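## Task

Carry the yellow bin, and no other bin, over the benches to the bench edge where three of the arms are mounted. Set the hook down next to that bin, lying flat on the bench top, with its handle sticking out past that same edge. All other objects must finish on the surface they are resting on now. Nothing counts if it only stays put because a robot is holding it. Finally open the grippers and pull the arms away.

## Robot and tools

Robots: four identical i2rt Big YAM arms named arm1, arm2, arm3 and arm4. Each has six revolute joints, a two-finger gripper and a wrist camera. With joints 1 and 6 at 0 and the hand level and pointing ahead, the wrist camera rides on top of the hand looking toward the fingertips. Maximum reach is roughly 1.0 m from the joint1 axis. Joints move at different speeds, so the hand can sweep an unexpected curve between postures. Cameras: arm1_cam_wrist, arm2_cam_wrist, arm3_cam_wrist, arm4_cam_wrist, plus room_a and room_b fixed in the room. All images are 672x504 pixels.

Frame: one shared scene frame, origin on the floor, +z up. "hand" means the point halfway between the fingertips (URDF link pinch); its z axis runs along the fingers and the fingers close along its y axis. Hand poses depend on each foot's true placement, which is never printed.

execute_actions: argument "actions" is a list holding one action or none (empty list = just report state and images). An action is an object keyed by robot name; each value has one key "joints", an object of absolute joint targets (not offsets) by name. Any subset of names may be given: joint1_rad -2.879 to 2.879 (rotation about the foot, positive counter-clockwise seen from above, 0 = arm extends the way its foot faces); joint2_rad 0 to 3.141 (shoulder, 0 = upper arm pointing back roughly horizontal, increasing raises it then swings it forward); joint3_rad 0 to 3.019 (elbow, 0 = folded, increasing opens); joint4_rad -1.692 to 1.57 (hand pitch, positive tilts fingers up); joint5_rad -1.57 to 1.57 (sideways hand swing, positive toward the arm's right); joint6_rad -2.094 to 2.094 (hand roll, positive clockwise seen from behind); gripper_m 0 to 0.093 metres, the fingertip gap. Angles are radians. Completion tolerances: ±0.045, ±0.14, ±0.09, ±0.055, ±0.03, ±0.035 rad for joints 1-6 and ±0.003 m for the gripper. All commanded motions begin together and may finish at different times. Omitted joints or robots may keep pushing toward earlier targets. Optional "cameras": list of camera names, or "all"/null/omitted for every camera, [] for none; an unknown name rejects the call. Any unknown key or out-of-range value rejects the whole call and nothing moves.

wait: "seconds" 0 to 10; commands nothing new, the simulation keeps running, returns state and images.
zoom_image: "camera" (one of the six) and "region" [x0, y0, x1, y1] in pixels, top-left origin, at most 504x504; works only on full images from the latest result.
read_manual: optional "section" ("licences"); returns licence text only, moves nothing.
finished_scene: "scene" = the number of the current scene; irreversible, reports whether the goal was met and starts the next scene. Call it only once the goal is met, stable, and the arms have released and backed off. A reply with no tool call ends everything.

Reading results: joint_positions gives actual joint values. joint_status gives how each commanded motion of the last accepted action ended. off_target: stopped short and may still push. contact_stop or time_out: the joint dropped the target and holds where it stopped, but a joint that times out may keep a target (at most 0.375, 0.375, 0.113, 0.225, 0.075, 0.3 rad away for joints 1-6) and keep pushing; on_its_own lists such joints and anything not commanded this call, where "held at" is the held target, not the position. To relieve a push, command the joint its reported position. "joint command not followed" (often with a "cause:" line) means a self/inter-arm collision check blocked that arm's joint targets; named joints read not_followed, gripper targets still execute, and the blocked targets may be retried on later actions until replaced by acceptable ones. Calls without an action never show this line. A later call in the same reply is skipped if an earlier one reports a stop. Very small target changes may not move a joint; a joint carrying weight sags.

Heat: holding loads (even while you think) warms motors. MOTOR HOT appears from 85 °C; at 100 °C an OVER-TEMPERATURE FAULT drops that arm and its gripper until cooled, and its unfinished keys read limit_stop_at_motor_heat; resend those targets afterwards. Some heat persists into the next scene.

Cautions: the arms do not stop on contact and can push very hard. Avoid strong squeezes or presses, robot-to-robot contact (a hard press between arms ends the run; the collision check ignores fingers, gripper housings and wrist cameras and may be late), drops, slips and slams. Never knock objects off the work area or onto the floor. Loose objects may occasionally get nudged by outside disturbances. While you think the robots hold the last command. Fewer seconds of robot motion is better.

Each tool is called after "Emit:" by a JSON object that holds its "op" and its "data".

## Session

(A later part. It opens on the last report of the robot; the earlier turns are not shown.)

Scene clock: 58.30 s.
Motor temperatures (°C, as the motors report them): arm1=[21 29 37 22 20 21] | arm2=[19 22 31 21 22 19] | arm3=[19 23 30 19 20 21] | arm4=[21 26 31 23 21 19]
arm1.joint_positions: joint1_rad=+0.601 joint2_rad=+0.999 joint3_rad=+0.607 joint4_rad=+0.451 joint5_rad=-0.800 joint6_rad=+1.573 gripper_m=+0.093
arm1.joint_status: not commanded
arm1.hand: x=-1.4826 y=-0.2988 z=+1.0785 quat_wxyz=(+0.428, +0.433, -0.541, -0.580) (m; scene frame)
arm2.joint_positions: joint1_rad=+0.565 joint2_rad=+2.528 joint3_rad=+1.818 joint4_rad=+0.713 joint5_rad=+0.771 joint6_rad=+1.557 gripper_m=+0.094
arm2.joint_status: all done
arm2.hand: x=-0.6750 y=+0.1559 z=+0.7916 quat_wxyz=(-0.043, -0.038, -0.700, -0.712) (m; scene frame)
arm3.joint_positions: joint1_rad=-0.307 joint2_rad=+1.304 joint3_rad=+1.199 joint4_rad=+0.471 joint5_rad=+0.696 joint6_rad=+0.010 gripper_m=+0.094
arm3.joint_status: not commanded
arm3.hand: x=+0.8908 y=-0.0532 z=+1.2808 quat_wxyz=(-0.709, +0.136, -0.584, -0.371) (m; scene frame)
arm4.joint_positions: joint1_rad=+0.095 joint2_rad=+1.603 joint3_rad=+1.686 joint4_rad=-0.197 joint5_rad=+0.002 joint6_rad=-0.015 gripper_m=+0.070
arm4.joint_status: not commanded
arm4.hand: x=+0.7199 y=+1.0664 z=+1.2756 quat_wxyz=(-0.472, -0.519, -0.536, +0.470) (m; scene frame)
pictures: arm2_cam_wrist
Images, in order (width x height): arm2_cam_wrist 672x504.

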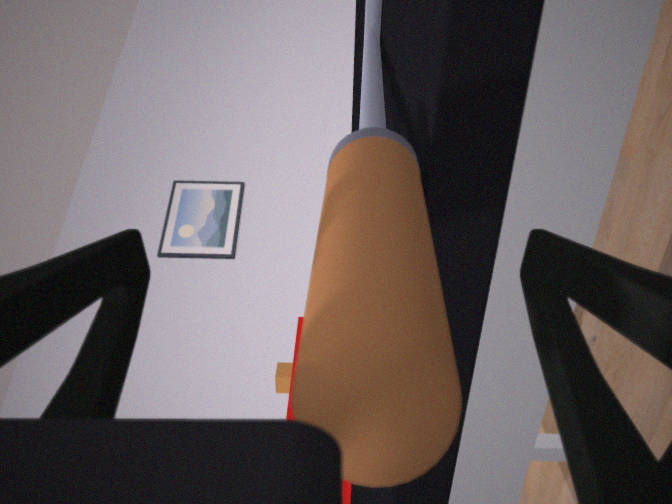

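Emit:
{"op": "execute_actions", "data": {"actions": [{"arm2":{"joints":{"gripper_m":0.0}}}], "cameras": ["arm2_cam_wrist"]}}

Emit:
{"op": "execute_actions", "data": {"actions": [{"arm2":{"joints":{"joint2_rad":2.0,"joint3_rad":1.55,"joint4_rad":0.53,"joint6_rad":1.52}}}], "cameras": []}}

Emit:
{"op": "execute_actions", "data": {"actions": [{"arm2":{"joints":{"joint1_rad":-0.12,"joint5_rad":-0.05}}}], "cameras": ["arm2_cam_wrist"]}}

Emit:
{"op": "execute_actions", "data": {"actions": [{"arm2":{"joints":{"joint1_rad":-0.81,"joint5_rad":-0.9,"joint2_rad":2.2,"joint3_rad":1.8}}}], "cameras": ["arm2_cam_wrist","room_b"]}}

Scene clock: 63.00 s.
Motor temperatures (°C, as the motors report them): arm1=[21 28 36 22 20 21] | arm2=[19 22 32 21 22 19] | arm3=[19 23 30 19 20 21] | arm4=[21 26 31 23 21 19]
arm1.joint_positions: joint1_rad=+0.601 joint2_rad=+0.999 joint3_rad=+0.607 joint4_rad=+0.451 joint5_rad=-0.800 joint6_rad=+1.573 gripper_m=+0.093
arm1.joint_status: not commanded
arm1.hand: x=-1.4826 y=-0.2988 z=+1.0785 quat_wxyz=(+0.428, +0.433, -0.541, -0.580) (m; scene frame)
arm2.joint_positions: joint1_rad=+0.565 joint2_rad=+2.532 joint3_rad=+1.818 joint4_rad=+0.706 joint5_rad=+0.771 joint6_rad=+1.557 gripper_m=+0.029
arm2.joint_status: gripper_m off_target (ended at +0.029, target +0.000)
arm2.hand: x=-0.6749 y=+0.1558 z=+0.7873 quat_wxyz=(-0.045, -0.036, -0.703, -0.709) (m; scene frame)
arm3.joint_positions: joint1_rad=-0.307 joint2_rad=+1.304 joint3_rad=+1.199 joint4_rad=+0.471 joint5_rad=+0.696 joint6_rad=+0.010 gripper_m=+0.094
arm3.joint_status: not commanded
arm3.hand: x=+0.8908 y=-0.0532 z=+1.2808 quat_wxyz=(-0.709, +0.136, -0.584, -0.371) (m; scene frame)
arm4.joint_positions: joint1_rad=+0.095 joint2_rad=+1.603 joint3_rad=+1.686 joint4_rad=-0.197 joint5_rad=+0.002 joint6_rad=-0.015 gripper_m=+0.070
arm4.joint_status: not commanded
arm4.hand: x=+0.7199 y=+1.0664 z=+1.2756 quat_wxyz=(-0.472, -0.519, -0.536, +0.470) (m; scene frame)
pictures: arm2_cam_wrist
Images, in order (width x height): arm2_cam_wrist 672x504.

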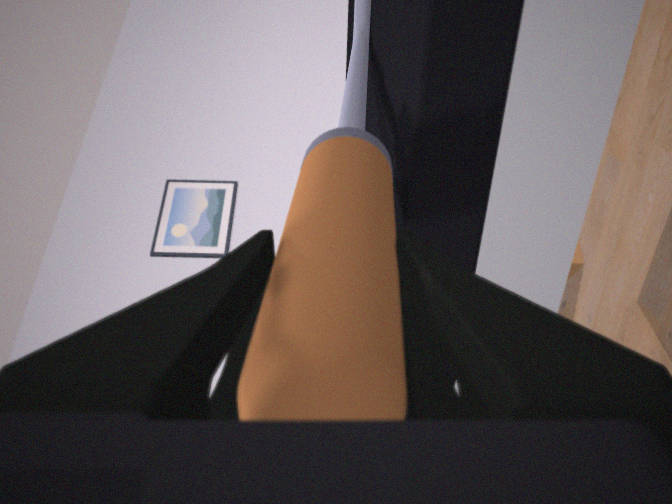

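Scene clock: 64.60 s.
Motor temperatures (°C, as the motors report them): arm1=[21 28 36 22 20 21] | arm2=[19 23 32 21 22 19] | arm3=[19 23 30 19 20 21] | arm4=[21 26 31 23 21 19]
arm1.joint_positions: joint1_rad=+0.601 joint2_rad=+0.999 joint3_rad=+0.607 joint4_rad=+0.451 joint5_rad=-0.800 joint6_rad=+1.573 gripper_m=+0.093
arm1.joint_status: not commanded
arm1.hand: x=-1.4826 y=-0.2988 z=+1.0785 quat_wxyz=(+0.428, +0.433, -0.541, -0.580) (m; scene frame)
arm2.joint_positions: joint1_rad=+0.565 joint2_rad=+2.022 joint3_rad=+1.526 joint4_rad=+0.514 joint5_rad=+0.770 joint6_rad=+1.533 gripper_m=+0.029
arm2.joint_status: all done
arm2.hand: x=-0.6276 y=+0.0920 z=+1.0096 quat_wxyz=(-0.047, -0.033, -0.696, -0.716) (m; scene frame)
arm3.joint_positions: joint1_rad=-0.307 joint2_rad=+1.304 joint3_rad=+1.199 joint4_rad=+0.471 joint5_rad=+0.696 joint6_rad=+0.010 gripper_m=+0.094
arm3.joint_status: not commanded
arm3.hand: x=+0.8908 y=-0.0532 z=+1.2808 quat_wxyz=(-0.709, +0.136, -0.584, -0.371) (m; scene frame)
arm4.joint_positions: joint1_rad=+0.095 joint2_rad=+1.603 joint3_rad=+1.686 joint4_rad=-0.197 joint5_rad=+0.002 joint6_rad=-0.015 gripper_m=+0.070
arm4.joint_status: not commanded
arm4.hand: x=+0.7199 y=+1.0664 z=+1.2756 quat_wxyz=(-0.472, -0.519, -0.536, +0.470) (m; scene frame)
pictures: none
No camera images: the call's "cameras" was empty. Leave "cameras" out to get every camera's image.

Scene clock: 66.73 s.
Motor temperatures (°C, as the motors report them): arm1=[21 27 36 22 20 21] | arm2=[19 23 32 21 22 19] | arm3=[19 23 30 19 20 21] | arm4=[21 26 31 23 21 19]
arm1.joint_positions: joint1_rad=+0.601 joint2_rad=+0.999 joint3_rad=+0.607 joint4_rad=+0.451 joint5_rad=-0.800 joint6_rad=+1.573 gripper_m=+0.093
arm1.joint_status: not commanded
arm1.hand: x=-1.4826 y=-0.2988 z=+1.0785 quat_wxyz=(+0.428, +0.433, -0.541, -0.580) (m; scene frame)
arm2.joint_positions: joint1_rad=-0.121 joint2_rad=+2.027 joint3_rad=+1.526 joint4_rad=+0.514 joint5_rad=-0.050 joint6_rad=+1.533 gripper_m=+0.029
arm2.joint_status: all done
arm2.hand: x=-0.2290 y=+0.2301 z=+1.0061 quat_wxyz=(-0.005, +0.019, -0.696, -0.717) (m; scene frame)
arm3.joint_positions: joint1_rad=-0.307 joint2_rad=+1.304 joint3_rad=+1.199 joint4_rad=+0.471 joint5_rad=+0.696 joint6_rad=+0.010 gripper_m=+0.094
arm3.joint_status: not commanded
arm3.hand: x=+0.8908 y=-0.0532 z=+1.2808 quat_wxyz=(-0.709, +0.136, -0.584, -0.371) (m; scene frame)
arm4.joint_positions: joint1_rad=+0.095 joint2_rad=+1.603 joint3_rad=+1.686 joint4_rad=-0.197 joint5_rad=+0.002 joint6_rad=-0.015 gripper_m=+0.070
arm4.joint_status: not commanded
arm4.hand: x=+0.7199 y=+1.0664 z=+1.2756 quat_wxyz=(-0.472, -0.519, -0.536, +0.470) (m; scene frame)
pictures: arm2_cam_wrist
Images, in order (width x height): arm2_cam_wrist 672x504.

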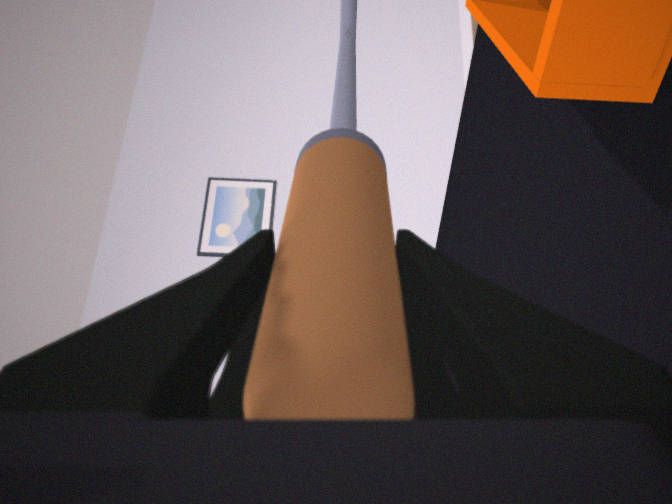

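Scene clock: 69.03 s.
Motor temperatures (°C, as the motors report them): arm1=[21 27 35 22 20 21] | arm2=[19 23 33 21 22 19] | arm3=[19 23 30 19 20 21] | arm4=[21 26 31 23 21 19]
arm1.joint_positions: joint1_rad=+0.601 joint2_rad=+0.999 joint3_rad=+0.607 joint4_rad=+0.451 joint5_rad=-0.800 joint6_rad=+1.573 gripper_m=+0.093
arm1.joint_status: not commanded
arm1.hand: x=-1.4826 y=-0.2988 z=+1.0785 quat_wxyz=(+0.428, +0.433, -0.541, -0.580) (m; scene frame)
arm2.joint_positions: joint1_rad=-0.817 joint2_rad=+2.259 joint3_rad=+1.729 joint4_rad=+0.508 joint5_rad=-0.898 joint6_rad=+1.533 gripper_m=+0.029
arm2.joint_status: all done
arm2.hand: x=+0.2013 y=+0.1077 z=+0.9253 quat_wxyz=(+0.054, +0.068, -0.702, -0.706) (m; scene frame)
arm3.joint_positions: joint1_rad=-0.307 joint2_rad=+1.304 joint3_rad=+1.199 joint4_rad=+0.471 joint5_rad=+0.696 joint6_rad=+0.010 gripper_m=+0.094
arm3.joint_status: not commanded
arm3.hand: x=+0.8908 y=-0.0532 z=+1.2808 quat_wxyz=(-0.709, +0.136, -0.584, -0.371) (m; scene frame)
arm4.joint_positions: joint1_rad=+0.095 joint2_rad=+1.603 joint3_rad=+1.686 joint4_rad=-0.197 joint5_rad=+0.002 joint6_rad=-0.015 gripper_m=+0.070
arm4.joint_status: not commanded
arm4.hand: x=+0.7199 y=+1.0664 z=+1.2756 quat_wxyz=(-0.472, -0.519, -0.536, +0.470) (m; scene frame)
pictures: arm2_cam_wrist, room_b
Images, in order (width x height): arm2_cam_wrist 672x504, room_b 672x504.

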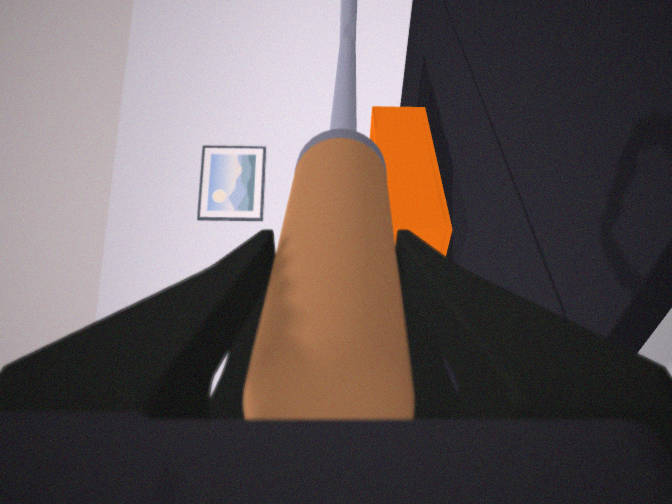

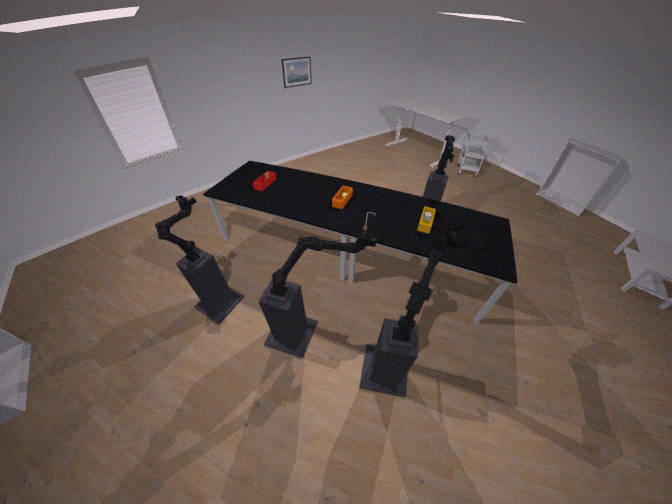

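Emit:
{"op": "execute_actions", "data": {"actions": [{"arm2":{"joints":{"joint2_rad":2.585,"joint3_rad":2.205,"joint4_rad":0.55,"joint6_rad":1.57}}}], "cameras": ["arm2_cam_wrist"]}}

Scene clock: 72.43 s.
Motor temperatures (°C, as the motors report them): arm1=[21 27 35 22 20 21] | arm2=[19 24 34 21 22 19] | arm3=[19 23 30 19 20 21] | arm4=[21 26 31 23 21 19]
arm1.joint_positions: joint1_rad=+0.601 joint2_rad=+0.999 joint3_rad=+0.607 joint4_rad=+0.451 joint5_rad=-0.800 joint6_rad=+1.573 gripper_m=+0.093
arm1.joint_status: not commanded
arm1.hand: x=-1.4826 y=-0.2988 z=+1.0785 quat_wxyz=(+0.428, +0.433, -0.541, -0.580) (m; scene frame)
arm2.joint_positions: joint1_rad=-0.816 joint2_rad=+2.654 joint3_rad=+2.127 joint4_rad=+0.512 joint5_rad=-0.899 joint6_rad=+1.556 gripper_m=+0.029
arm2.joint_status: all done
arm2.hand: x=+0.2492 y=+0.1653 z=+0.7956 quat_wxyz=(+0.062, +0.062, -0.702, -0.707) (m; scene frame)
arm3.joint_positions: joint1_rad=-0.307 joint2_rad=+1.304 joint3_rad=+1.199 joint4_rad=+0.471 joint5_rad=+0.696 joint6_rad=+0.010 gripper_m=+0.094
arm3.joint_status: not commanded
arm3.hand: x=+0.8908 y=-0.0532 z=+1.2808 quat_wxyz=(-0.709, +0.136, -0.584, -0.371) (m; scene frame)
arm4.joint_positions: joint1_rad=+0.095 joint2_rad=+1.603 joint3_rad=+1.686 joint4_rad=-0.197 joint5_rad=+0.002 joint6_rad=-0.015 gripper_m=+0.070
arm4.joint_status: not commanded
arm4.hand: x=+0.7199 y=+1.0664 z=+1.2756 quat_wxyz=(-0.472, -0.519, -0.536, +0.470) (m; scene frame)
pictures: arm2_cam_wrist
Images, in order (width x height): arm2_cam_wrist 672x504.

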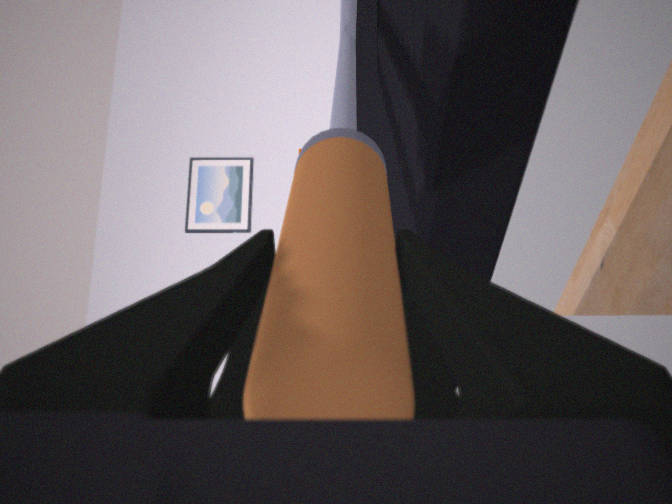

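Emit:
{"op": "execute_actions", "data": {"actions": [{"arm2":{"joints":{"joint2_rad":2.65,"joint3_rad":2.15,"gripper_m":0.093}}}], "cameras": []}}

Emit:
{"op": "execute_actions", "data": {"actions": [{"arm2":{"joints":{"joint1_rad":-1.0}}}], "cameras": []}}

Emit:
{"op": "execute_actions", "data": {"actions": [{"arm2":{"joints":{"joint2_rad":1.0,"joint3_rad":0.6,"joint5_rad":-0.8}},"arm3":{"joints":{"joint1_rad":0.0,"joint5_rad":0.44}}}], "cameras": []}}

Emit:
{"op": "execute_actions", "data": {"actions": [{"arm2":{"joints":{"joint1_rad":0.2,"joint6_rad":0}},"arm3":{"joints":{"joint1_rad":0.464,"joint2_rad":2.355,"joint3_rad":1.80,"joint4_rad":0.64}}}], "cameras": ["arm3_cam_wrist"]}}

Scene clock: 81.53 s.
Motor temperatures (°C, as the motors report them): arm1=[21 26 34 22 20 21] | arm2=[19 26 37 21 22 19] | arm3=[19 23 30 19 20 21] | arm4=[21 26 31 23 21 19]
arm1.joint_positions: joint1_rad=+0.601 joint2_rad=+0.999 joint3_rad=+0.607 joint4_rad=+0.451 joint5_rad=-0.800 joint6_rad=+1.573 gripper_m=+0.093
arm1.joint_status: not commanded
arm1.hand: x=-1.4826 y=-0.2988 z=+1.0785 quat_wxyz=(+0.428, +0.433, -0.541, -0.580) (m; scene frame)
arm2.joint_positions: joint1_rad=-0.816 joint2_rad=+2.654 joint3_rad=+2.127 joint4_rad=+0.526 joint5_rad=-0.899 joint6_rad=+1.557 gripper_m=+0.093
arm2.joint_status: all done
arm2.hand: x=+0.2493 y=+0.1653 z=+0.7981 quat_wxyz=(+0.058, +0.065, -0.698, -0.710) (m; scene frame)
arm3.joint_positions: joint1_rad=-0.307 joint2_rad=+1.304 joint3_rad=+1.199 joint4_rad=+0.471 joint5_rad=+0.696 joint6_rad=+0.010 gripper_m=+0.094
arm3.joint_status: not commanded
arm3.hand: x=+0.8908 y=-0.0532 z=+1.2808 quat_wxyz=(-0.709, +0.136, -0.584, -0.371) (m; scene frame)
arm4.joint_positions: joint1_rad=+0.095 joint2_rad=+1.603 joint3_rad=+1.686 joint4_rad=-0.197 joint5_rad=+0.002 joint6_rad=-0.015 gripper_m=+0.070
arm4.joint_status: not commanded
arm4.hand: x=+0.7199 y=+1.0664 z=+1.2756 quat_wxyz=(-0.472, -0.519, -0.536, +0.470) (m; scene frame)
pictures: none
No camera images: the call's "cameras" was empty. Leave "cameras" out to get every camera's image.

Scene clock: 83.23 s.
Motor temperatures (°C, as the motors report them): arm1=[21 26 34 22 20 21] | arm2=[19 26 36 21 22 19] | arm3=[19 23 30 19 20 21] | arm4=[21 26 31 23 21 19]
arm1.joint_positions: joint1_rad=+0.601 joint2_rad=+0.999 joint3_rad=+0.607 joint4_rad=+0.451 joint5_rad=-0.800 joint6_rad=+1.573 gripper_m=+0.093
arm1.joint_status: not commanded
arm1.hand: x=-1.4826 y=-0.2988 z=+1.0785 quat_wxyz=(+0.428, +0.433, -0.541, -0.580) (m; scene frame)
arm2.joint_positions: joint1_rad=-0.992 joint2_rad=+2.654 joint3_rad=+2.127 joint4_rad=+0.526 joint5_rad=-0.898 joint6_rad=+1.557 gripper_m=+0.093
arm2.joint_status: all done
arm2.hand: x=+0.3754 y=+0.0666 z=+0.7959 quat_wxyz=(-0.004, +0.002, -0.702, -0.713) (m; scene frame)
arm3.joint_positions: joint1_rad=-0.307 joint2_rad=+1.304 joint3_rad=+1.199 joint4_rad=+0.471 joint5_rad=+0.696 joint6_rad=+0.010 gripper_m=+0.094
arm3.joint_status: not commanded
arm3.hand: x=+0.8908 y=-0.0532 z=+1.2808 quat_wxyz=(-0.709, +0.136, -0.584, -0.371) (m; scene frame)
arm4.joint_positions: joint1_rad=+0.095 joint2_rad=+1.603 joint3_rad=+1.686 joint4_rad=-0.197 joint5_rad=+0.002 joint6_rad=-0.015 gripper_m=+0.070
arm4.joint_status: not commanded
arm4.hand: x=+0.7199 y=+1.0664 z=+1.2756 quat_wxyz=(-0.472, -0.519, -0.536, +0.470) (m; scene frame)
pictures: none
No camera images: the call's "cameras" was empty. Leave "cameras" out to get every camera's image.

Scene clock: 85.13 s.
Motor temperatures (°C, as the motors report them): arm1=[21 26 34 22 20 21] | arm2=[19 26 36 21 22 19] | arm3=[19 23 30 19 20 21] | arm4=[21 26 31 23 21 19]
arm1.joint_positions: joint1_rad=+0.601 joint2_rad=+0.999 joint3_rad=+0.607 joint4_rad=+0.451 joint5_rad=-0.800 joint6_rad=+1.573 gripper_m=+0.093
arm1.joint_status: not commanded
arm1.hand: x=-1.4826 y=-0.2988 z=+1.0785 quat_wxyz=(+0.428, +0.433, -0.541, -0.580) (m; scene frame)
arm2.joint_positions: joint1_rad=-0.992 joint2_rad=+1.003 joint3_rad=+0.598 joint4_rad=+0.540 joint5_rad=-0.800 joint6_rad=+1.558 gripper_m=+0.093
arm2.joint_status: all done
arm2.hand: x=+0.0069 y=-0.2457 z=+1.0993 quat_wxyz=(-0.075, +0.002, -0.667, -0.741) (m; scene frame)
arm3.joint_positions: joint1_rad=+0.004 joint2_rad=+1.304 joint3_rad=+1.199 joint4_rad=+0.471 joint5_rad=+0.441 joint6_rad=+0.008 gripper_m=+0.094
arm3.joint_status: all done
arm3.hand: x=+0.6766 y=-0.0085 z=+1.2886 quat_wxyz=(-0.610, +0.307, -0.491, -0.542) (m; scene frame)
arm4.joint_positions: joint1_rad=+0.095 joint2_rad=+1.603 joint3_rad=+1.686 joint4_rad=-0.197 joint5_rad=+0.002 joint6_rad=-0.015 gripper_m=+0.070
arm4.joint_status: not commanded
arm4.hand: x=+0.7199 y=+1.0664 z=+1.2756 quat_wxyz=(-0.472, -0.519, -0.536, +0.470) (m; scene frame)
pictures: none
No camera images: the call's "cameras" was empty. Leave "cameras" out to get every camera's image.

Scene clock: 87.30 s.
Motor temperatures (°C, as the motors report them): arm1=[21 26 34 22 20 21] | arm2=[19 25 35 21 22 19] | arm3=[19 23 30 19 20 21] | arm4=[21 26 31 23 21 19]
arm1.joint_positions: joint1_rad=+0.601 joint2_rad=+0.999 joint3_rad=+0.607 joint4_rad=+0.451 joint5_rad=-0.800 joint6_rad=+1.573 gripper_m=+0.093
arm1.joint_status: not commanded
arm1.hand: x=-1.4826 y=-0.2988 z=+1.0785 quat_wxyz=(+0.428, +0.433, -0.541, -0.580) (m; scene frame)
arm2.joint_positions: joint1_rad=+0.198 joint2_rad=+1.003 joint3_rad=+0.598 joint4_rad=+0.540 joint5_rad=-0.800 joint6_rad=+0.015 gripper_m=+0.093
arm2.joint_status: all done
arm2.hand: x=-0.4823 y=-0.2356 z=+1.1019 quat_wxyz=(-0.209, +0.657, -0.127, -0.714) (m; scene frame)
arm3.joint_positions: joint1_rad=+0.458 joint2_rad=+2.374 joint3_rad=+1.750 joint4_rad=+0.623 joint5_rad=+0.439 joint6_rad=+0.007 gripper_m=+0.094
arm3.joint_status: all done
arm3.hand: x=+0.2470 y=+0.1615 z=+0.8528 quat_wxyz=(-0.449, +0.545, -0.448, -0.548) (m; scene frame)
arm4.joint_positions: joint1_rad=+0.095 joint2_rad=+1.603 joint3_rad=+1.686 joint4_rad=-0.197 joint5_rad=+0.002 joint6_rad=-0.015 gripper_m=+0.070
arm4.joint_status: not commanded
arm4.hand: x=+0.7199 y=+1.0664 z=+1.2756 quat_wxyz=(-0.472, -0.519, -0.536, +0.470) (m; scene frame)
pictures: arm3_cam_wrist
Images, in order (width x height): arm3_cam_wrist 672x504.

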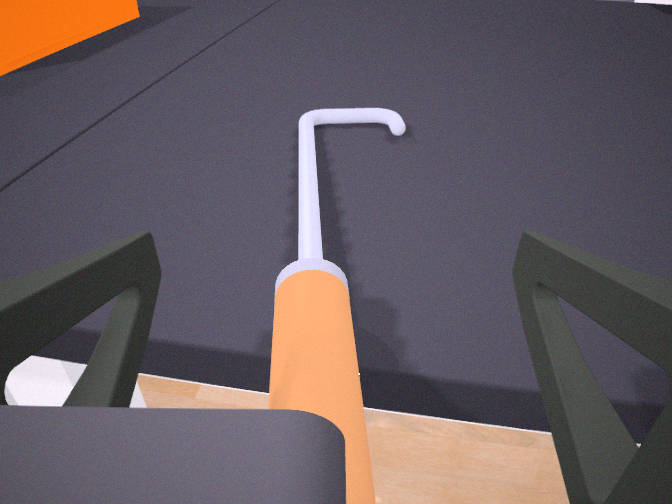

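Emit:
{"op": "execute_actions", "data": {"actions": [{"arm3":{"joints":{"joint2_rad":2.48,"joint4_rad":0.70,"joint5_rad":0.385}}}], "cameras": ["arm3_cam_wrist"]}}

Scene clock: 90.77 s.
Motor temperatures (°C, as the motors report them): arm1=[21 25 34 22 20 21] | arm2=[19 24 34 21 22 19] | arm3=[19 24 31 19 20 21] | arm4=[21 26 31 23 21 19]
arm1.joint_positions: joint1_rad=+0.601 joint2_rad=+0.999 joint3_rad=+0.607 joint4_rad=+0.451 joint5_rad=-0.800 joint6_rad=+1.573 gripper_m=+0.093
arm1.joint_status: not commanded
arm1.hand: x=-1.4826 y=-0.2988 z=+1.0785 quat_wxyz=(+0.428, +0.433, -0.541, -0.580) (m; scene frame)
arm2.joint_positions: joint1_rad=+0.198 joint2_rad=+1.003 joint3_rad=+0.598 joint4_rad=+0.540 joint5_rad=-0.800 joint6_rad=+0.014 gripper_m=+0.093
arm2.joint_status: not commanded
arm2.hand: x=-0.4823 y=-0.2356 z=+1.1019 quat_wxyz=(-0.209, +0.657, -0.126, -0.713) (m; scene frame)
arm3.joint_positions: joint1_rad=+0.458 joint2_rad=+2.475 joint3_rad=+1.760 joint4_rad=+0.675 joint5_rad=+0.389 joint6_rad=+0.007 gripper_m=+0.094
arm3.joint_status: all done
arm3.hand: x=+0.2396 y=+0.1583 z=+0.7836 quat_wxyz=(-0.431, +0.569, -0.438, -0.546) (m; scene frame)
arm4.joint_positions: joint1_rad=+0.095 joint2_rad=+1.603 joint3_rad=+1.686 joint4_rad=-0.197 joint5_rad=+0.002 joint6_rad=-0.015 gripper_m=+0.070
arm4.joint_status: not commanded
arm4.hand: x=+0.7199 y=+1.0664 z=+1.2756 quat_wxyz=(-0.472, -0.519, -0.536, +0.470) (m; scene frame)
pictures: arm3_cam_wrist
Images, in order (width x height): arm3_cam_wrist 672x504.

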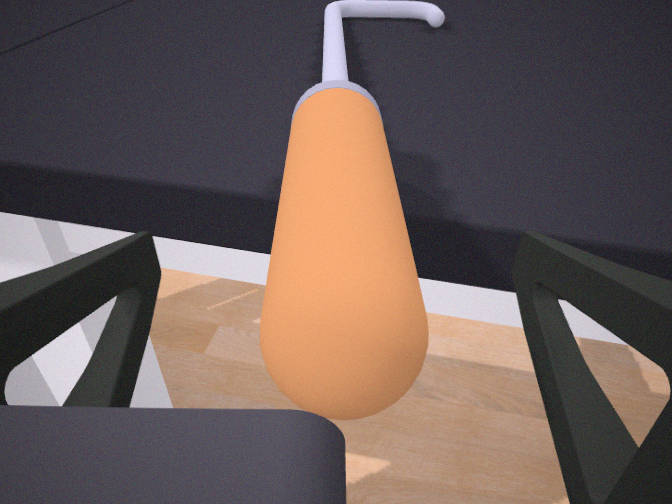

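Slightly low; raise wrist a touch, close, then roll.

Emit:
{"op": "execute_actions", "data": {"actions": [{"arm3":{"joints":{"joint4_rad":0.735,"gripper_m":0.0}}}], "cameras": ["arm3_cam_wrist"]}}

Emit:
{"op": "execute_actions", "data": {"actions": [{"arm3":{"joints":{"joint2_rad":2.35,"joint4_rad":0.66,"joint6_rad":1.53}}}], "cameras": ["arm3_cam_wrist","room_a"]}}

Emit:
{"op": "execute_actions", "data": {"actions": [{"arm3":{"joints":{"joint2_rad":2.08,"joint3_rad":1.72,"joint4_rad":0.43}}}], "cameras": ["arm3_cam_wrist","arm4_cam_wrist"]}}

Scene clock: 94.17 s.
Motor temperatures (°C, as the motors report them): arm1=[21 25 34 22 20 21] | arm2=[19 23 33 21 22 19] | arm3=[19 25 31 19 20 21] | arm4=[21 26 32 23 21 19]
arm1.joint_positions: joint1_rad=+0.601 joint2_rad=+0.999 joint3_rad=+0.607 joint4_rad=+0.451 joint5_rad=-0.800 joint6_rad=+1.573 gripper_m=+0.093
arm1.joint_status: not commanded
arm1.hand: x=-1.4826 y=-0.2988 z=+1.0785 quat_wxyz=(+0.428, +0.433, -0.541, -0.580) (m; scene frame)
arm2.joint_positions: joint1_rad=+0.198 joint2_rad=+1.003 joint3_rad=+0.598 joint4_rad=+0.540 joint5_rad=-0.800 joint6_rad=+0.014 gripper_m=+0.093
arm2.joint_status: not commanded
arm2.hand: x=-0.4823 y=-0.2356 z=+1.1019 quat_wxyz=(-0.209, +0.657, -0.126, -0.713) (m; scene frame)
arm3.joint_positions: joint1_rad=+0.458 joint2_rad=+2.475 joint3_rad=+1.760 joint4_rad=+0.704 joint5_rad=+0.388 joint6_rad=+0.007 gripper_m=+0.029
arm3.joint_status: gripper_m off_target (ended at +0.029, target +0.000); the others done
arm3.hand: x=+0.2394 y=+0.1584 z=+0.7902 quat_wxyz=(-0.434, +0.560, -0.435, -0.556) (m; scene frame)
arm4.joint_positions: joint1_rad=+0.095 joint2_rad=+1.603 joint3_rad=+1.686 joint4_rad=-0.197 joint5_rad=+0.002 joint6_rad=-0.015 gripper_m=+0.070
arm4.joint_status: not commanded
arm4.hand: x=+0.7199 y=+1.0664 z=+1.2756 quat_wxyz=(-0.472, -0.519, -0.536, +0.470) (m; scene frame)
pictures: arm3_cam_wrist
Images, in order (width x height): arm3_cam_wrist 672x504.

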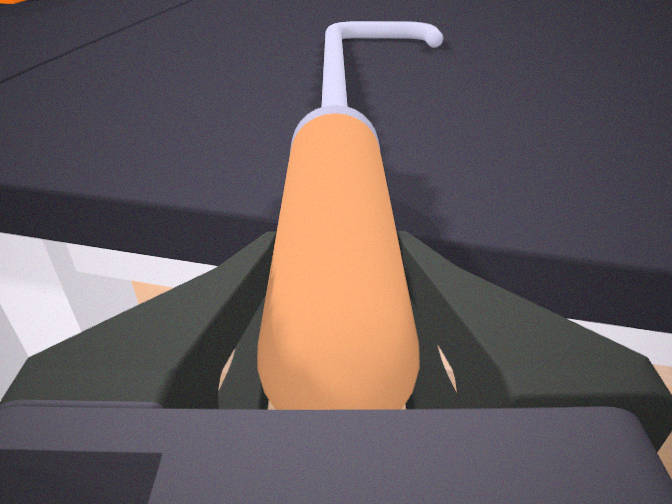

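Scene clock: 96.30 s.
Motor temperatures (°C, as the motors report them): arm1=[21 25 34 22 20 21] | arm2=[19 23 33 21 22 19] | arm3=[19 26 31 19 20 21] | arm4=[21 26 32 23 21 19]
arm1.joint_positions: joint1_rad=+0.601 joint2_rad=+0.999 joint3_rad=+0.607 joint4_rad=+0.451 joint5_rad=-0.800 joint6_rad=+1.573 gripper_m=+0.093
arm1.joint_status: not commanded
arm1.hand: x=-1.4826 y=-0.2988 z=+1.0785 quat_wxyz=(+0.428, +0.433, -0.541, -0.580) (m; scene frame)
arm2.joint_positions: joint1_rad=+0.198 joint2_rad=+1.003 joint3_rad=+0.598 joint4_rad=+0.540 joint5_rad=-0.800 joint6_rad=+0.014 gripper_m=+0.093
arm2.joint_status: not commanded
arm2.hand: x=-0.4823 y=-0.2356 z=+1.1019 quat_wxyz=(-0.209, +0.657, -0.126, -0.713) (m; scene frame)
arm3.joint_positions: joint1_rad=+0.458 joint2_rad=+2.391 joint3_rad=+1.760 joint4_rad=+0.660 joint5_rad=+0.390 joint6_rad=+1.515 gripper_m=+0.029
arm3.joint_status: all done
arm3.hand: x=+0.2373 y=+0.1610 z=+0.8526 quat_wxyz=(+0.070, +0.103, -0.688, -0.715) (m; scene frame)
arm4.joint_positions: joint1_rad=+0.095 joint2_rad=+1.603 joint3_rad=+1.686 joint4_rad=-0.197 joint5_rad=+0.002 joint6_rad=-0.015 gripper_m=+0.070
arm4.joint_status: not commanded
arm4.hand: x=+0.7199 y=+1.0664 z=+1.2756 quat_wxyz=(-0.472, -0.519, -0.536, +0.470) (m; scene frame)
pictures: arm3_cam_wrist, room_a
Images, in order (width x height): arm3_cam_wrist 672x504, room_a 672x504.

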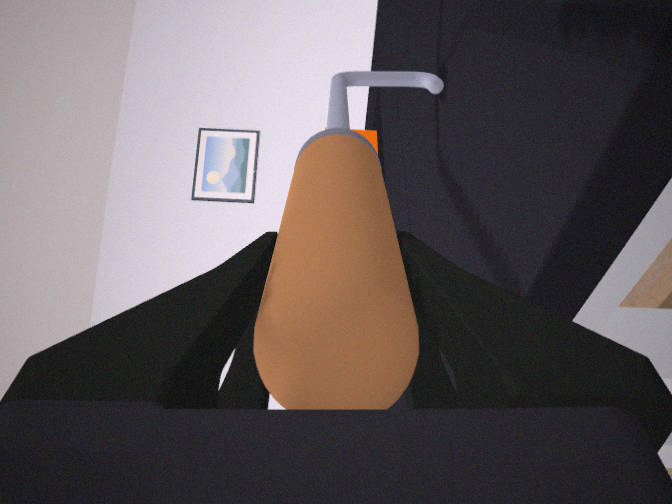

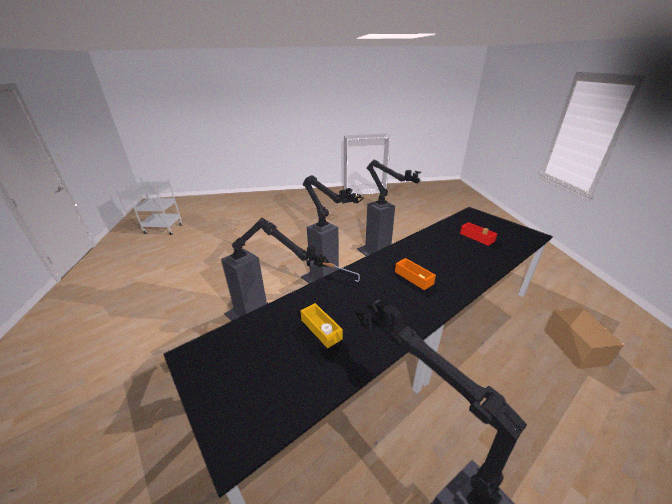

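Scene clock: 97.57 s.
Motor temperatures (°C, as the motors report them): arm1=[21 25 34 22 20 21] | arm2=[19 23 33 21 22 19] | arm3=[19 26 31 19 20 21] | arm4=[21 26 32 23 21 19]
arm1.joint_positions: joint1_rad=+0.601 joint2_rad=+0.999 joint3_rad=+0.607 joint4_rad=+0.451 joint5_rad=-0.800 joint6_rad=+1.573 gripper_m=+0.093
arm1.joint_status: not commanded
arm1.hand: x=-1.4826 y=-0.2988 z=+1.0785 quat_wxyz=(+0.428, +0.433, -0.541, -0.580) (m; scene frame)
arm2.joint_positions: joint1_rad=+0.198 joint2_rad=+1.003 joint3_rad=+0.598 joint4_rad=+0.540 joint5_rad=-0.800 joint6_rad=+0.014 gripper_m=+0.093
arm2.joint_status: not commanded
arm2.hand: x=-0.4823 y=-0.2356 z=+1.1019 quat_wxyz=(-0.209, +0.657, -0.126, -0.713) (m; scene frame)
arm3.joint_positions: joint1_rad=+0.458 joint2_rad=+2.102 joint3_rad=+1.701 joint4_rad=+0.419 joint5_rad=+0.387 joint6_rad=+1.522 gripper_m=+0.029
arm3.joint_status: all done
arm3.hand: x=+0.2538 y=+0.1362 z=+1.0097 quat_wxyz=(+0.072, +0.103, -0.692, -0.711) (m; scene frame)
arm4.joint_positions: joint1_rad=+0.095 joint2_rad=+1.603 joint3_rad=+1.686 joint4_rad=-0.197 joint5_rad=+0.002 joint6_rad=-0.015 gripper_m=+0.070
arm4.joint_status: not commanded
arm4.hand: x=+0.7199 y=+1.0664 z=+1.2756 quat_wxyz=(-0.472, -0.519, -0.536, +0.470) (m; scene frame)
pictures: arm3_cam_wrist, arm4_cam_wrist
Images, in order (width x height): arm3_cam_wrist 672x504, arm4_cam_wrist 672x504.

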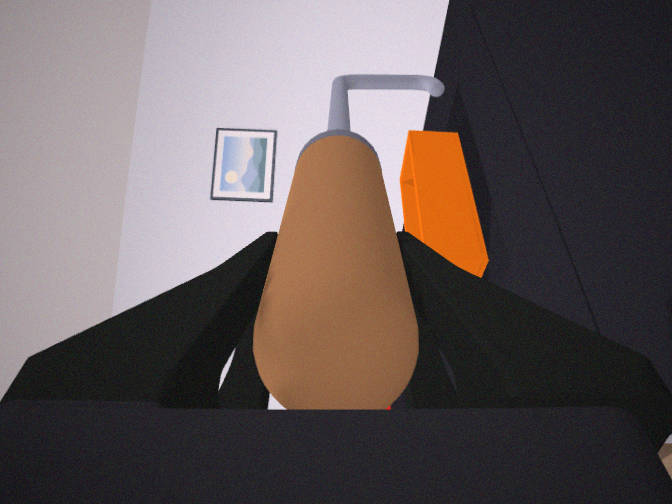

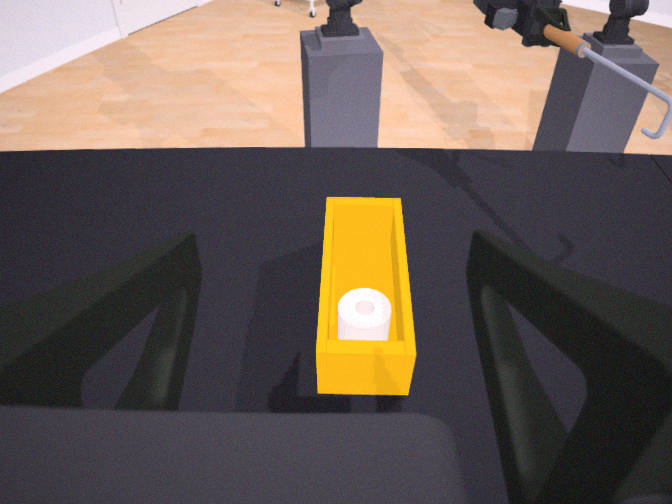

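Emit:
{"op": "execute_actions", "data": {"actions": [{"arm3":{"joints":{"joint1_rad":-0.093,"joint5_rad":0.255,"joint6_rad":1.56}},"arm2":{"joints":{"joint1_rad":-0.1,"joint5_rad":1.1,"joint4_rad":0.1}}}], "cameras": ["arm3_cam_wrist","arm4_cam_wrist"]}}

Scene clock: 101.87 s.
Motor temperatures (°C, as the motors report them): arm1=[21 25 34 22 20 21] | arm2=[19 22 32 21 22 19] | arm3=[19 27 31 19 20 21] | arm4=[21 26 32 23 21 19]
arm1.joint_positions: joint1_rad=+0.601 joint2_rad=+0.999 joint3_rad=+0.607 joint4_rad=+0.451 joint5_rad=-0.800 joint6_rad=+1.573 gripper_m=+0.093
arm1.joint_status: not commanded
arm1.hand: x=-1.4826 y=-0.2988 z=+1.0785 quat_wxyz=(+0.428, +0.433, -0.541, -0.580) (m; scene frame)
arm2.joint_positions: joint1_rad=-0.099 joint2_rad=+1.003 joint3_rad=+0.598 joint4_rad=+0.114 joint5_rad=+1.097 joint6_rad=+0.013 gripper_m=+0.093
arm2.joint_status: all done
arm2.hand: x=-0.0891 y=-0.2293 z=+1.0302 quat_wxyz=(-0.656, +0.251, -0.708, -0.073) (m; scene frame)
arm3.joint_positions: joint1_rad=-0.098 joint2_rad=+2.102 joint3_rad=+1.701 joint4_rad=+0.419 joint5_rad=+0.256 joint6_rad=+1.571 gripper_m=+0.029
arm3.joint_status: all done
arm3.hand: x=+0.6850 y=+0.2725 z=+1.0124 quat_wxyz=(-0.062, -0.062, -0.696, -0.713) (m; scene frame)
arm4.joint_positions: joint1_rad=+0.095 joint2_rad=+1.603 joint3_rad=+1.686 joint4_rad=-0.197 joint5_rad=+0.002 joint6_rad=-0.015 gripper_m=+0.070
arm4.joint_status: not commanded
arm4.hand: x=+0.7199 y=+1.0664 z=+1.2756 quat_wxyz=(-0.472, -0.519, -0.536, +0.470) (m; scene frame)
pictures: arm3_cam_wrist, arm4_cam_wrist
Images, in order (width x height): arm3_cam_wrist 672x504, arm4_cam_wrist 672x504.

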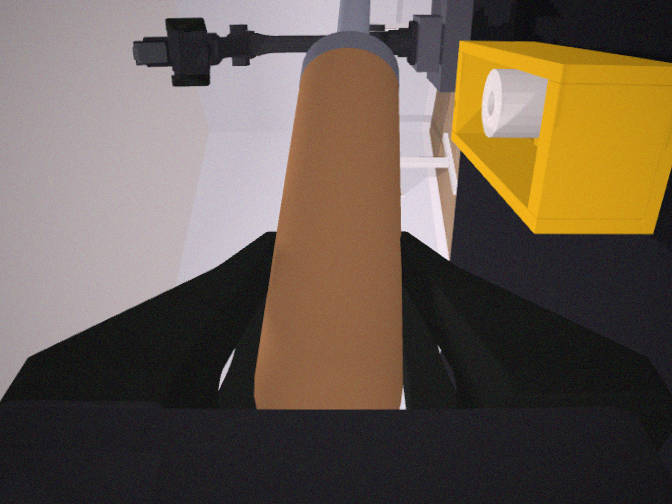

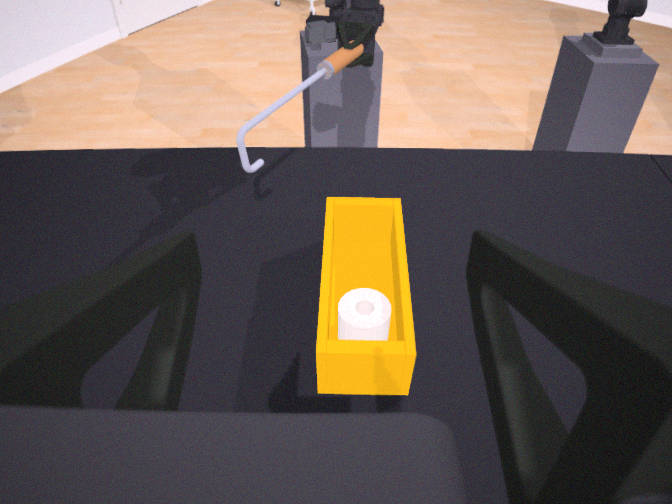

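Emit:
{"op": "execute_actions", "data": {"actions": [{"arm3":{"joints":{"joint1_rad":-0.21,"joint5_rad":-0.42,"joint6_rad":1.53,"joint2_rad":2.14,"joint3_rad":1.82}},"arm2":{"joints":{"joint1_rad":-0.3,"joint2_rad":1.6,"joint3_rad":1.5}}}], "cameras": ["arm2_cam_wrist","arm4_cam_wrist"]}}

Scene clock: 106.40 s.
Motor temperatures (°C, as the motors report them): arm1=[21 25 34 22 20 21] | arm2=[19 22 33 21 22 19] | arm3=[19 27 33 19 20 21] | arm4=[21 26 32 23 21 19]
arm1.joint_positions: joint1_rad=+0.601 joint2_rad=+0.999 joint3_rad=+0.607 joint4_rad=+0.451 joint5_rad=-0.800 joint6_rad=+1.573 gripper_m=+0.093
arm1.joint_status: not commanded
arm1.hand: x=-1.4826 y=-0.2988 z=+1.0785 quat_wxyz=(+0.428, +0.433, -0.541, -0.580) (m; scene frame)
arm2.joint_positions: joint1_rad=-0.304 joint2_rad=+1.601 joint3_rad=+1.459 joint4_rad=+0.111 joint5_rad=+1.099 joint6_rad=+0.013 gripper_m=+0.093
arm2.joint_status: all done
arm2.hand: x=+0.0384 y=-0.0183 z=+1.1889 quat_wxyz=(-0.696, +0.091, -0.706, -0.091) (m; scene frame)
arm3.joint_positions: joint1_rad=-0.204 joint2_rad=+2.167 joint3_rad=+1.718 joint4_rad=+0.416 joint5_rad=-0.421 joint6_rad=+1.558 gripper_m=+0.029
arm3.joint_status: joint3_rad time_out (moved +0.017 of +0.119); the others done
arm3.on_its_own: joint3_rad reads +1.718 and still pushes toward +1.820 since a time_out
arm3.hand: x=+0.6636 y=+0.2751 z=+0.9662 quat_wxyz=(+0.135, +0.142, -0.702, -0.684) (m; scene frame)
arm4.joint_positions: joint1_rad=+0.095 joint2_rad=+1.603 joint3_rad=+1.686 joint4_rad=-0.197 joint5_rad=+0.002 joint6_rad=-0.015 gripper_m=+0.070
arm4.joint_status: not commanded
arm4.hand: x=+0.7199 y=+1.0664 z=+1.2756 quat_wxyz=(-0.472, -0.519, -0.536, +0.470) (m; scene frame)
pictures: arm2_cam_wrist, arm4_cam_wrist
Images, in order (width x height): arm2_cam_wrist 672x504, arm4_cam_wrist 672x504.

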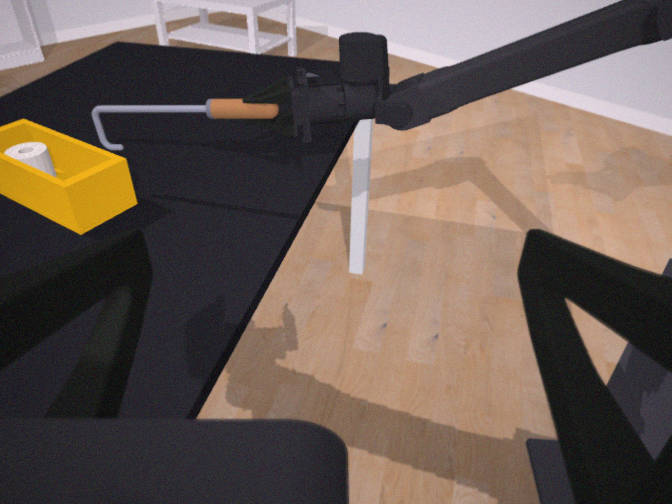

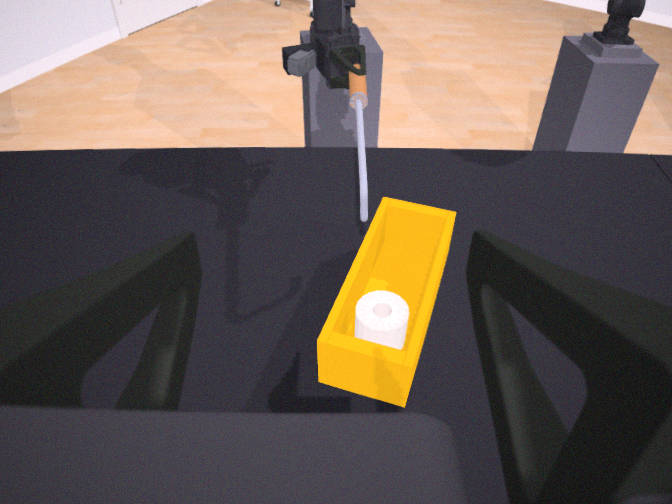

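Emit:
{"op": "execute_actions", "data": {"actions": [{"arm3":{"joints":{"joint2_rad":2.2,"joint3_rad":2.07,"joint4_rad":0.32}}}], "cameras": []}}

Emit:
{"op": "execute_actions", "data": {"actions": [{"arm3":{"joints":{"joint1_rad":-0.145}}}], "cameras": ["arm2_cam_wrist","arm4_cam_wrist"]}}

Scene clock: 110.57 s.
Motor temperatures (°C, as the motors report them): arm1=[21 25 34 22 20 21] | arm2=[19 22 34 21 22 19] | arm3=[19 28 35 19 20 21] | arm4=[21 26 32 23 21 19]
arm1.joint_positions: joint1_rad=+0.601 joint2_rad=+0.999 joint3_rad=+0.607 joint4_rad=+0.451 joint5_rad=-0.800 joint6_rad=+1.573 gripper_m=+0.093
arm1.joint_status: not commanded
arm1.hand: x=-1.4826 y=-0.2988 z=+1.0785 quat_wxyz=(+0.428, +0.433, -0.541, -0.580) (m; scene frame)
arm2.joint_positions: joint1_rad=-0.304 joint2_rad=+1.601 joint3_rad=+1.459 joint4_rad=+0.111 joint5_rad=+1.099 joint6_rad=+0.013 gripper_m=+0.093
arm2.joint_status: not commanded
arm2.hand: x=+0.0384 y=-0.0183 z=+1.1889 quat_wxyz=(-0.696, +0.091, -0.706, -0.091) (m; scene frame)
arm3.joint_positions: joint1_rad=-0.204 joint2_rad=+2.235 joint3_rad=+1.986 joint4_rad=+0.305 joint5_rad=-0.421 joint6_rad=+1.556 gripper_m=+0.029
arm3.joint_status: all done
arm3.hand: x=+0.6645 y=+0.3187 z=+1.0397 quat_wxyz=(+0.127, +0.150, -0.671, -0.715) (m; scene frame)
arm4.joint_positions: joint1_rad=+0.095 joint2_rad=+1.603 joint3_rad=+1.686 joint4_rad=-0.197 joint5_rad=+0.002 joint6_rad=-0.015 gripper_m=+0.070
arm4.joint_status: not commanded
arm4.hand: x=+0.7199 y=+1.0664 z=+1.2756 quat_wxyz=(-0.472, -0.519, -0.536, +0.470) (m; scene frame)
pictures: none
No camera images: the call's "cameras" was empty. Leave "cameras" out to get every camera's image.

Scene clock: 111.90 s.
Motor temperatures (°C, as the motors report them): arm1=[21 25 34 22 20 21] | arm2=[19 22 34 21 22 19] | arm3=[19 28 35 19 20 21] | arm4=[21 26 32 23 21 19]
arm1.joint_positions: joint1_rad=+0.601 joint2_rad=+0.999 joint3_rad=+0.607 joint4_rad=+0.451 joint5_rad=-0.800 joint6_rad=+1.573 gripper_m=+0.093
arm1.joint_status: not commanded
arm1.hand: x=-1.4826 y=-0.2988 z=+1.0785 quat_wxyz=(+0.428, +0.433, -0.541, -0.580) (m; scene frame)
arm2.joint_positions: joint1_rad=-0.304 joint2_rad=+1.601 joint3_rad=+1.459 joint4_rad=+0.111 joint5_rad=+1.099 joint6_rad=+0.013 gripper_m=+0.093
arm2.joint_status: not commanded
arm2.hand: x=+0.0384 y=-0.0183 z=+1.1889 quat_wxyz=(-0.696, +0.091, -0.706, -0.091) (m; scene frame)
arm3.joint_positions: joint1_rad=-0.141 joint2_rad=+2.235 joint3_rad=+1.986 joint4_rad=+0.305 joint5_rad=-0.421 joint6_rad=+1.556 gripper_m=+0.029
arm3.joint_status: all done
arm3.hand: x=+0.6073 y=+0.3140 z=+1.0394 quat_wxyz=(+0.149, +0.171, -0.666, -0.710) (m; scene frame)
arm4.joint_positions: joint1_rad=+0.095 joint2_rad=+1.603 joint3_rad=+1.686 joint4_rad=-0.197 joint5_rad=+0.002 joint6_rad=-0.015 gripper_m=+0.070
arm4.joint_status: not commanded
arm4.hand: x=+0.7199 y=+1.0664 z=+1.2756 quat_wxyz=(-0.472, -0.519, -0.536, +0.470) (m; scene frame)
pictures: arm2_cam_wrist, arm4_cam_wrist
Images, in order (width x height): arm2_cam_wrist 672x504, arm4_cam_wrist 672x504.

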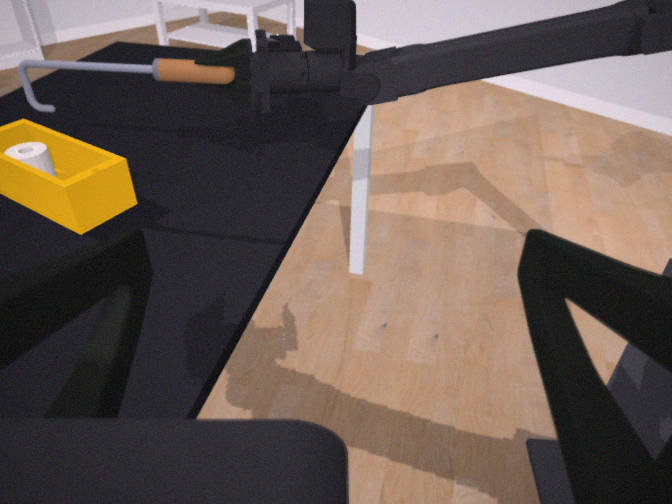

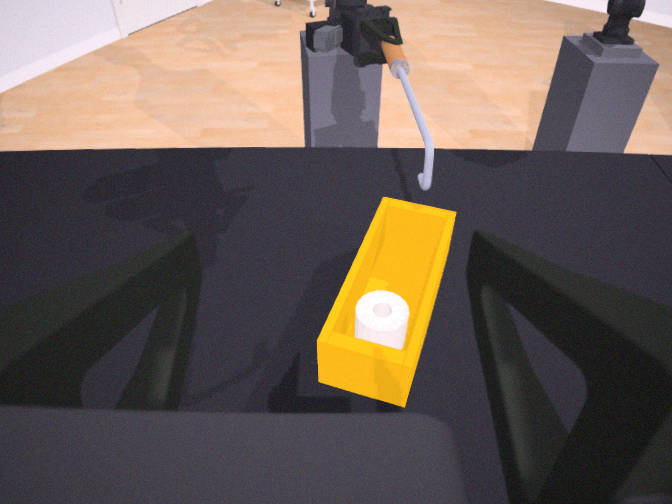

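Emit:
{"op": "execute_actions", "data": {"actions": [{"arm3":{"joints":{"joint2_rad":2.325,"joint3_rad":1.89,"joint4_rad":0.52,"joint5_rad":-0.385}}}], "cameras": ["arm2_cam_wrist","arm4_cam_wrist"]}}

Scene clock: 115.23 s.
Motor temperatures (°C, as the motors report them): arm1=[21 25 34 22 20 21] | arm2=[19 22 35 21 22 19] | arm3=[19 29 36 19 20 21] | arm4=[21 26 32 23 21 19]
arm1.joint_positions: joint1_rad=+0.601 joint2_rad=+0.999 joint3_rad=+0.607 joint4_rad=+0.451 joint5_rad=-0.800 joint6_rad=+1.573 gripper_m=+0.093
arm1.joint_status: not commanded
arm1.hand: x=-1.4826 y=-0.2988 z=+1.0785 quat_wxyz=(+0.428, +0.433, -0.541, -0.580) (m; scene frame)
arm2.joint_positions: joint1_rad=-0.304 joint2_rad=+1.601 joint3_rad=+1.459 joint4_rad=+0.111 joint5_rad=+1.099 joint6_rad=+0.013 gripper_m=+0.093
arm2.joint_status: not commanded
arm2.hand: x=+0.0384 y=-0.0183 z=+1.1889 quat_wxyz=(-0.696, +0.091, -0.706, -0.091) (m; scene frame)
arm3.joint_positions: joint1_rad=-0.142 joint2_rad=+2.368 joint3_rad=+1.869 joint4_rad=+0.469 joint5_rad=-0.385 joint6_rad=+1.543 gripper_m=+0.029
arm3.joint_status: all done
arm3.hand: x=+0.6145 y=+0.3143 z=+0.8911 quat_wxyz=(+0.138, +0.157, -0.698, -0.685) (m; scene frame)
arm4.joint_positions: joint1_rad=+0.095 joint2_rad=+1.603 joint3_rad=+1.686 joint4_rad=-0.197 joint5_rad=+0.002 joint6_rad=-0.015 gripper_m=+0.070
arm4.joint_status: not commanded
arm4.hand: x=+0.7199 y=+1.0664 z=+1.2756 quat_wxyz=(-0.472, -0.519, -0.536, +0.470) (m; scene frame)
pictures: arm2_cam_wrist, arm4_cam_wrist
Images, in order (width x height): arm2_cam_wrist 672x504, arm4_cam_wrist 672x504.

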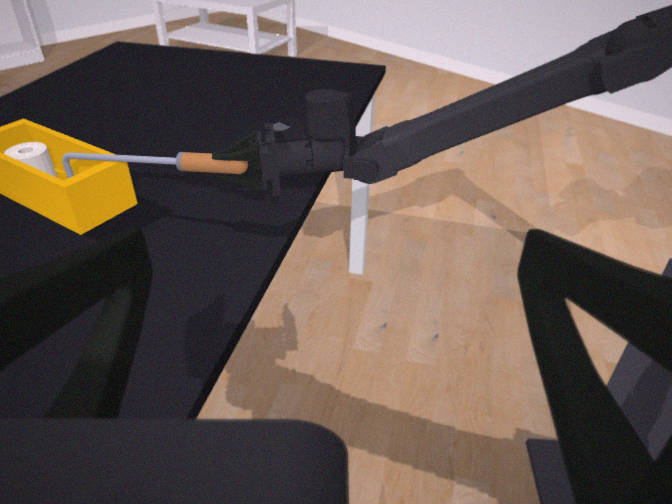

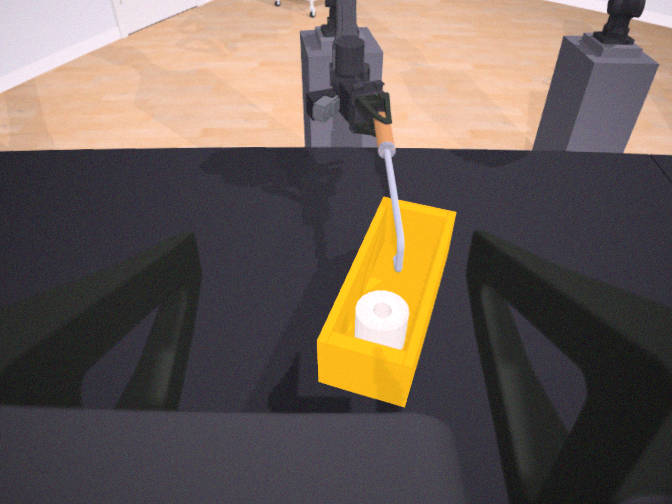

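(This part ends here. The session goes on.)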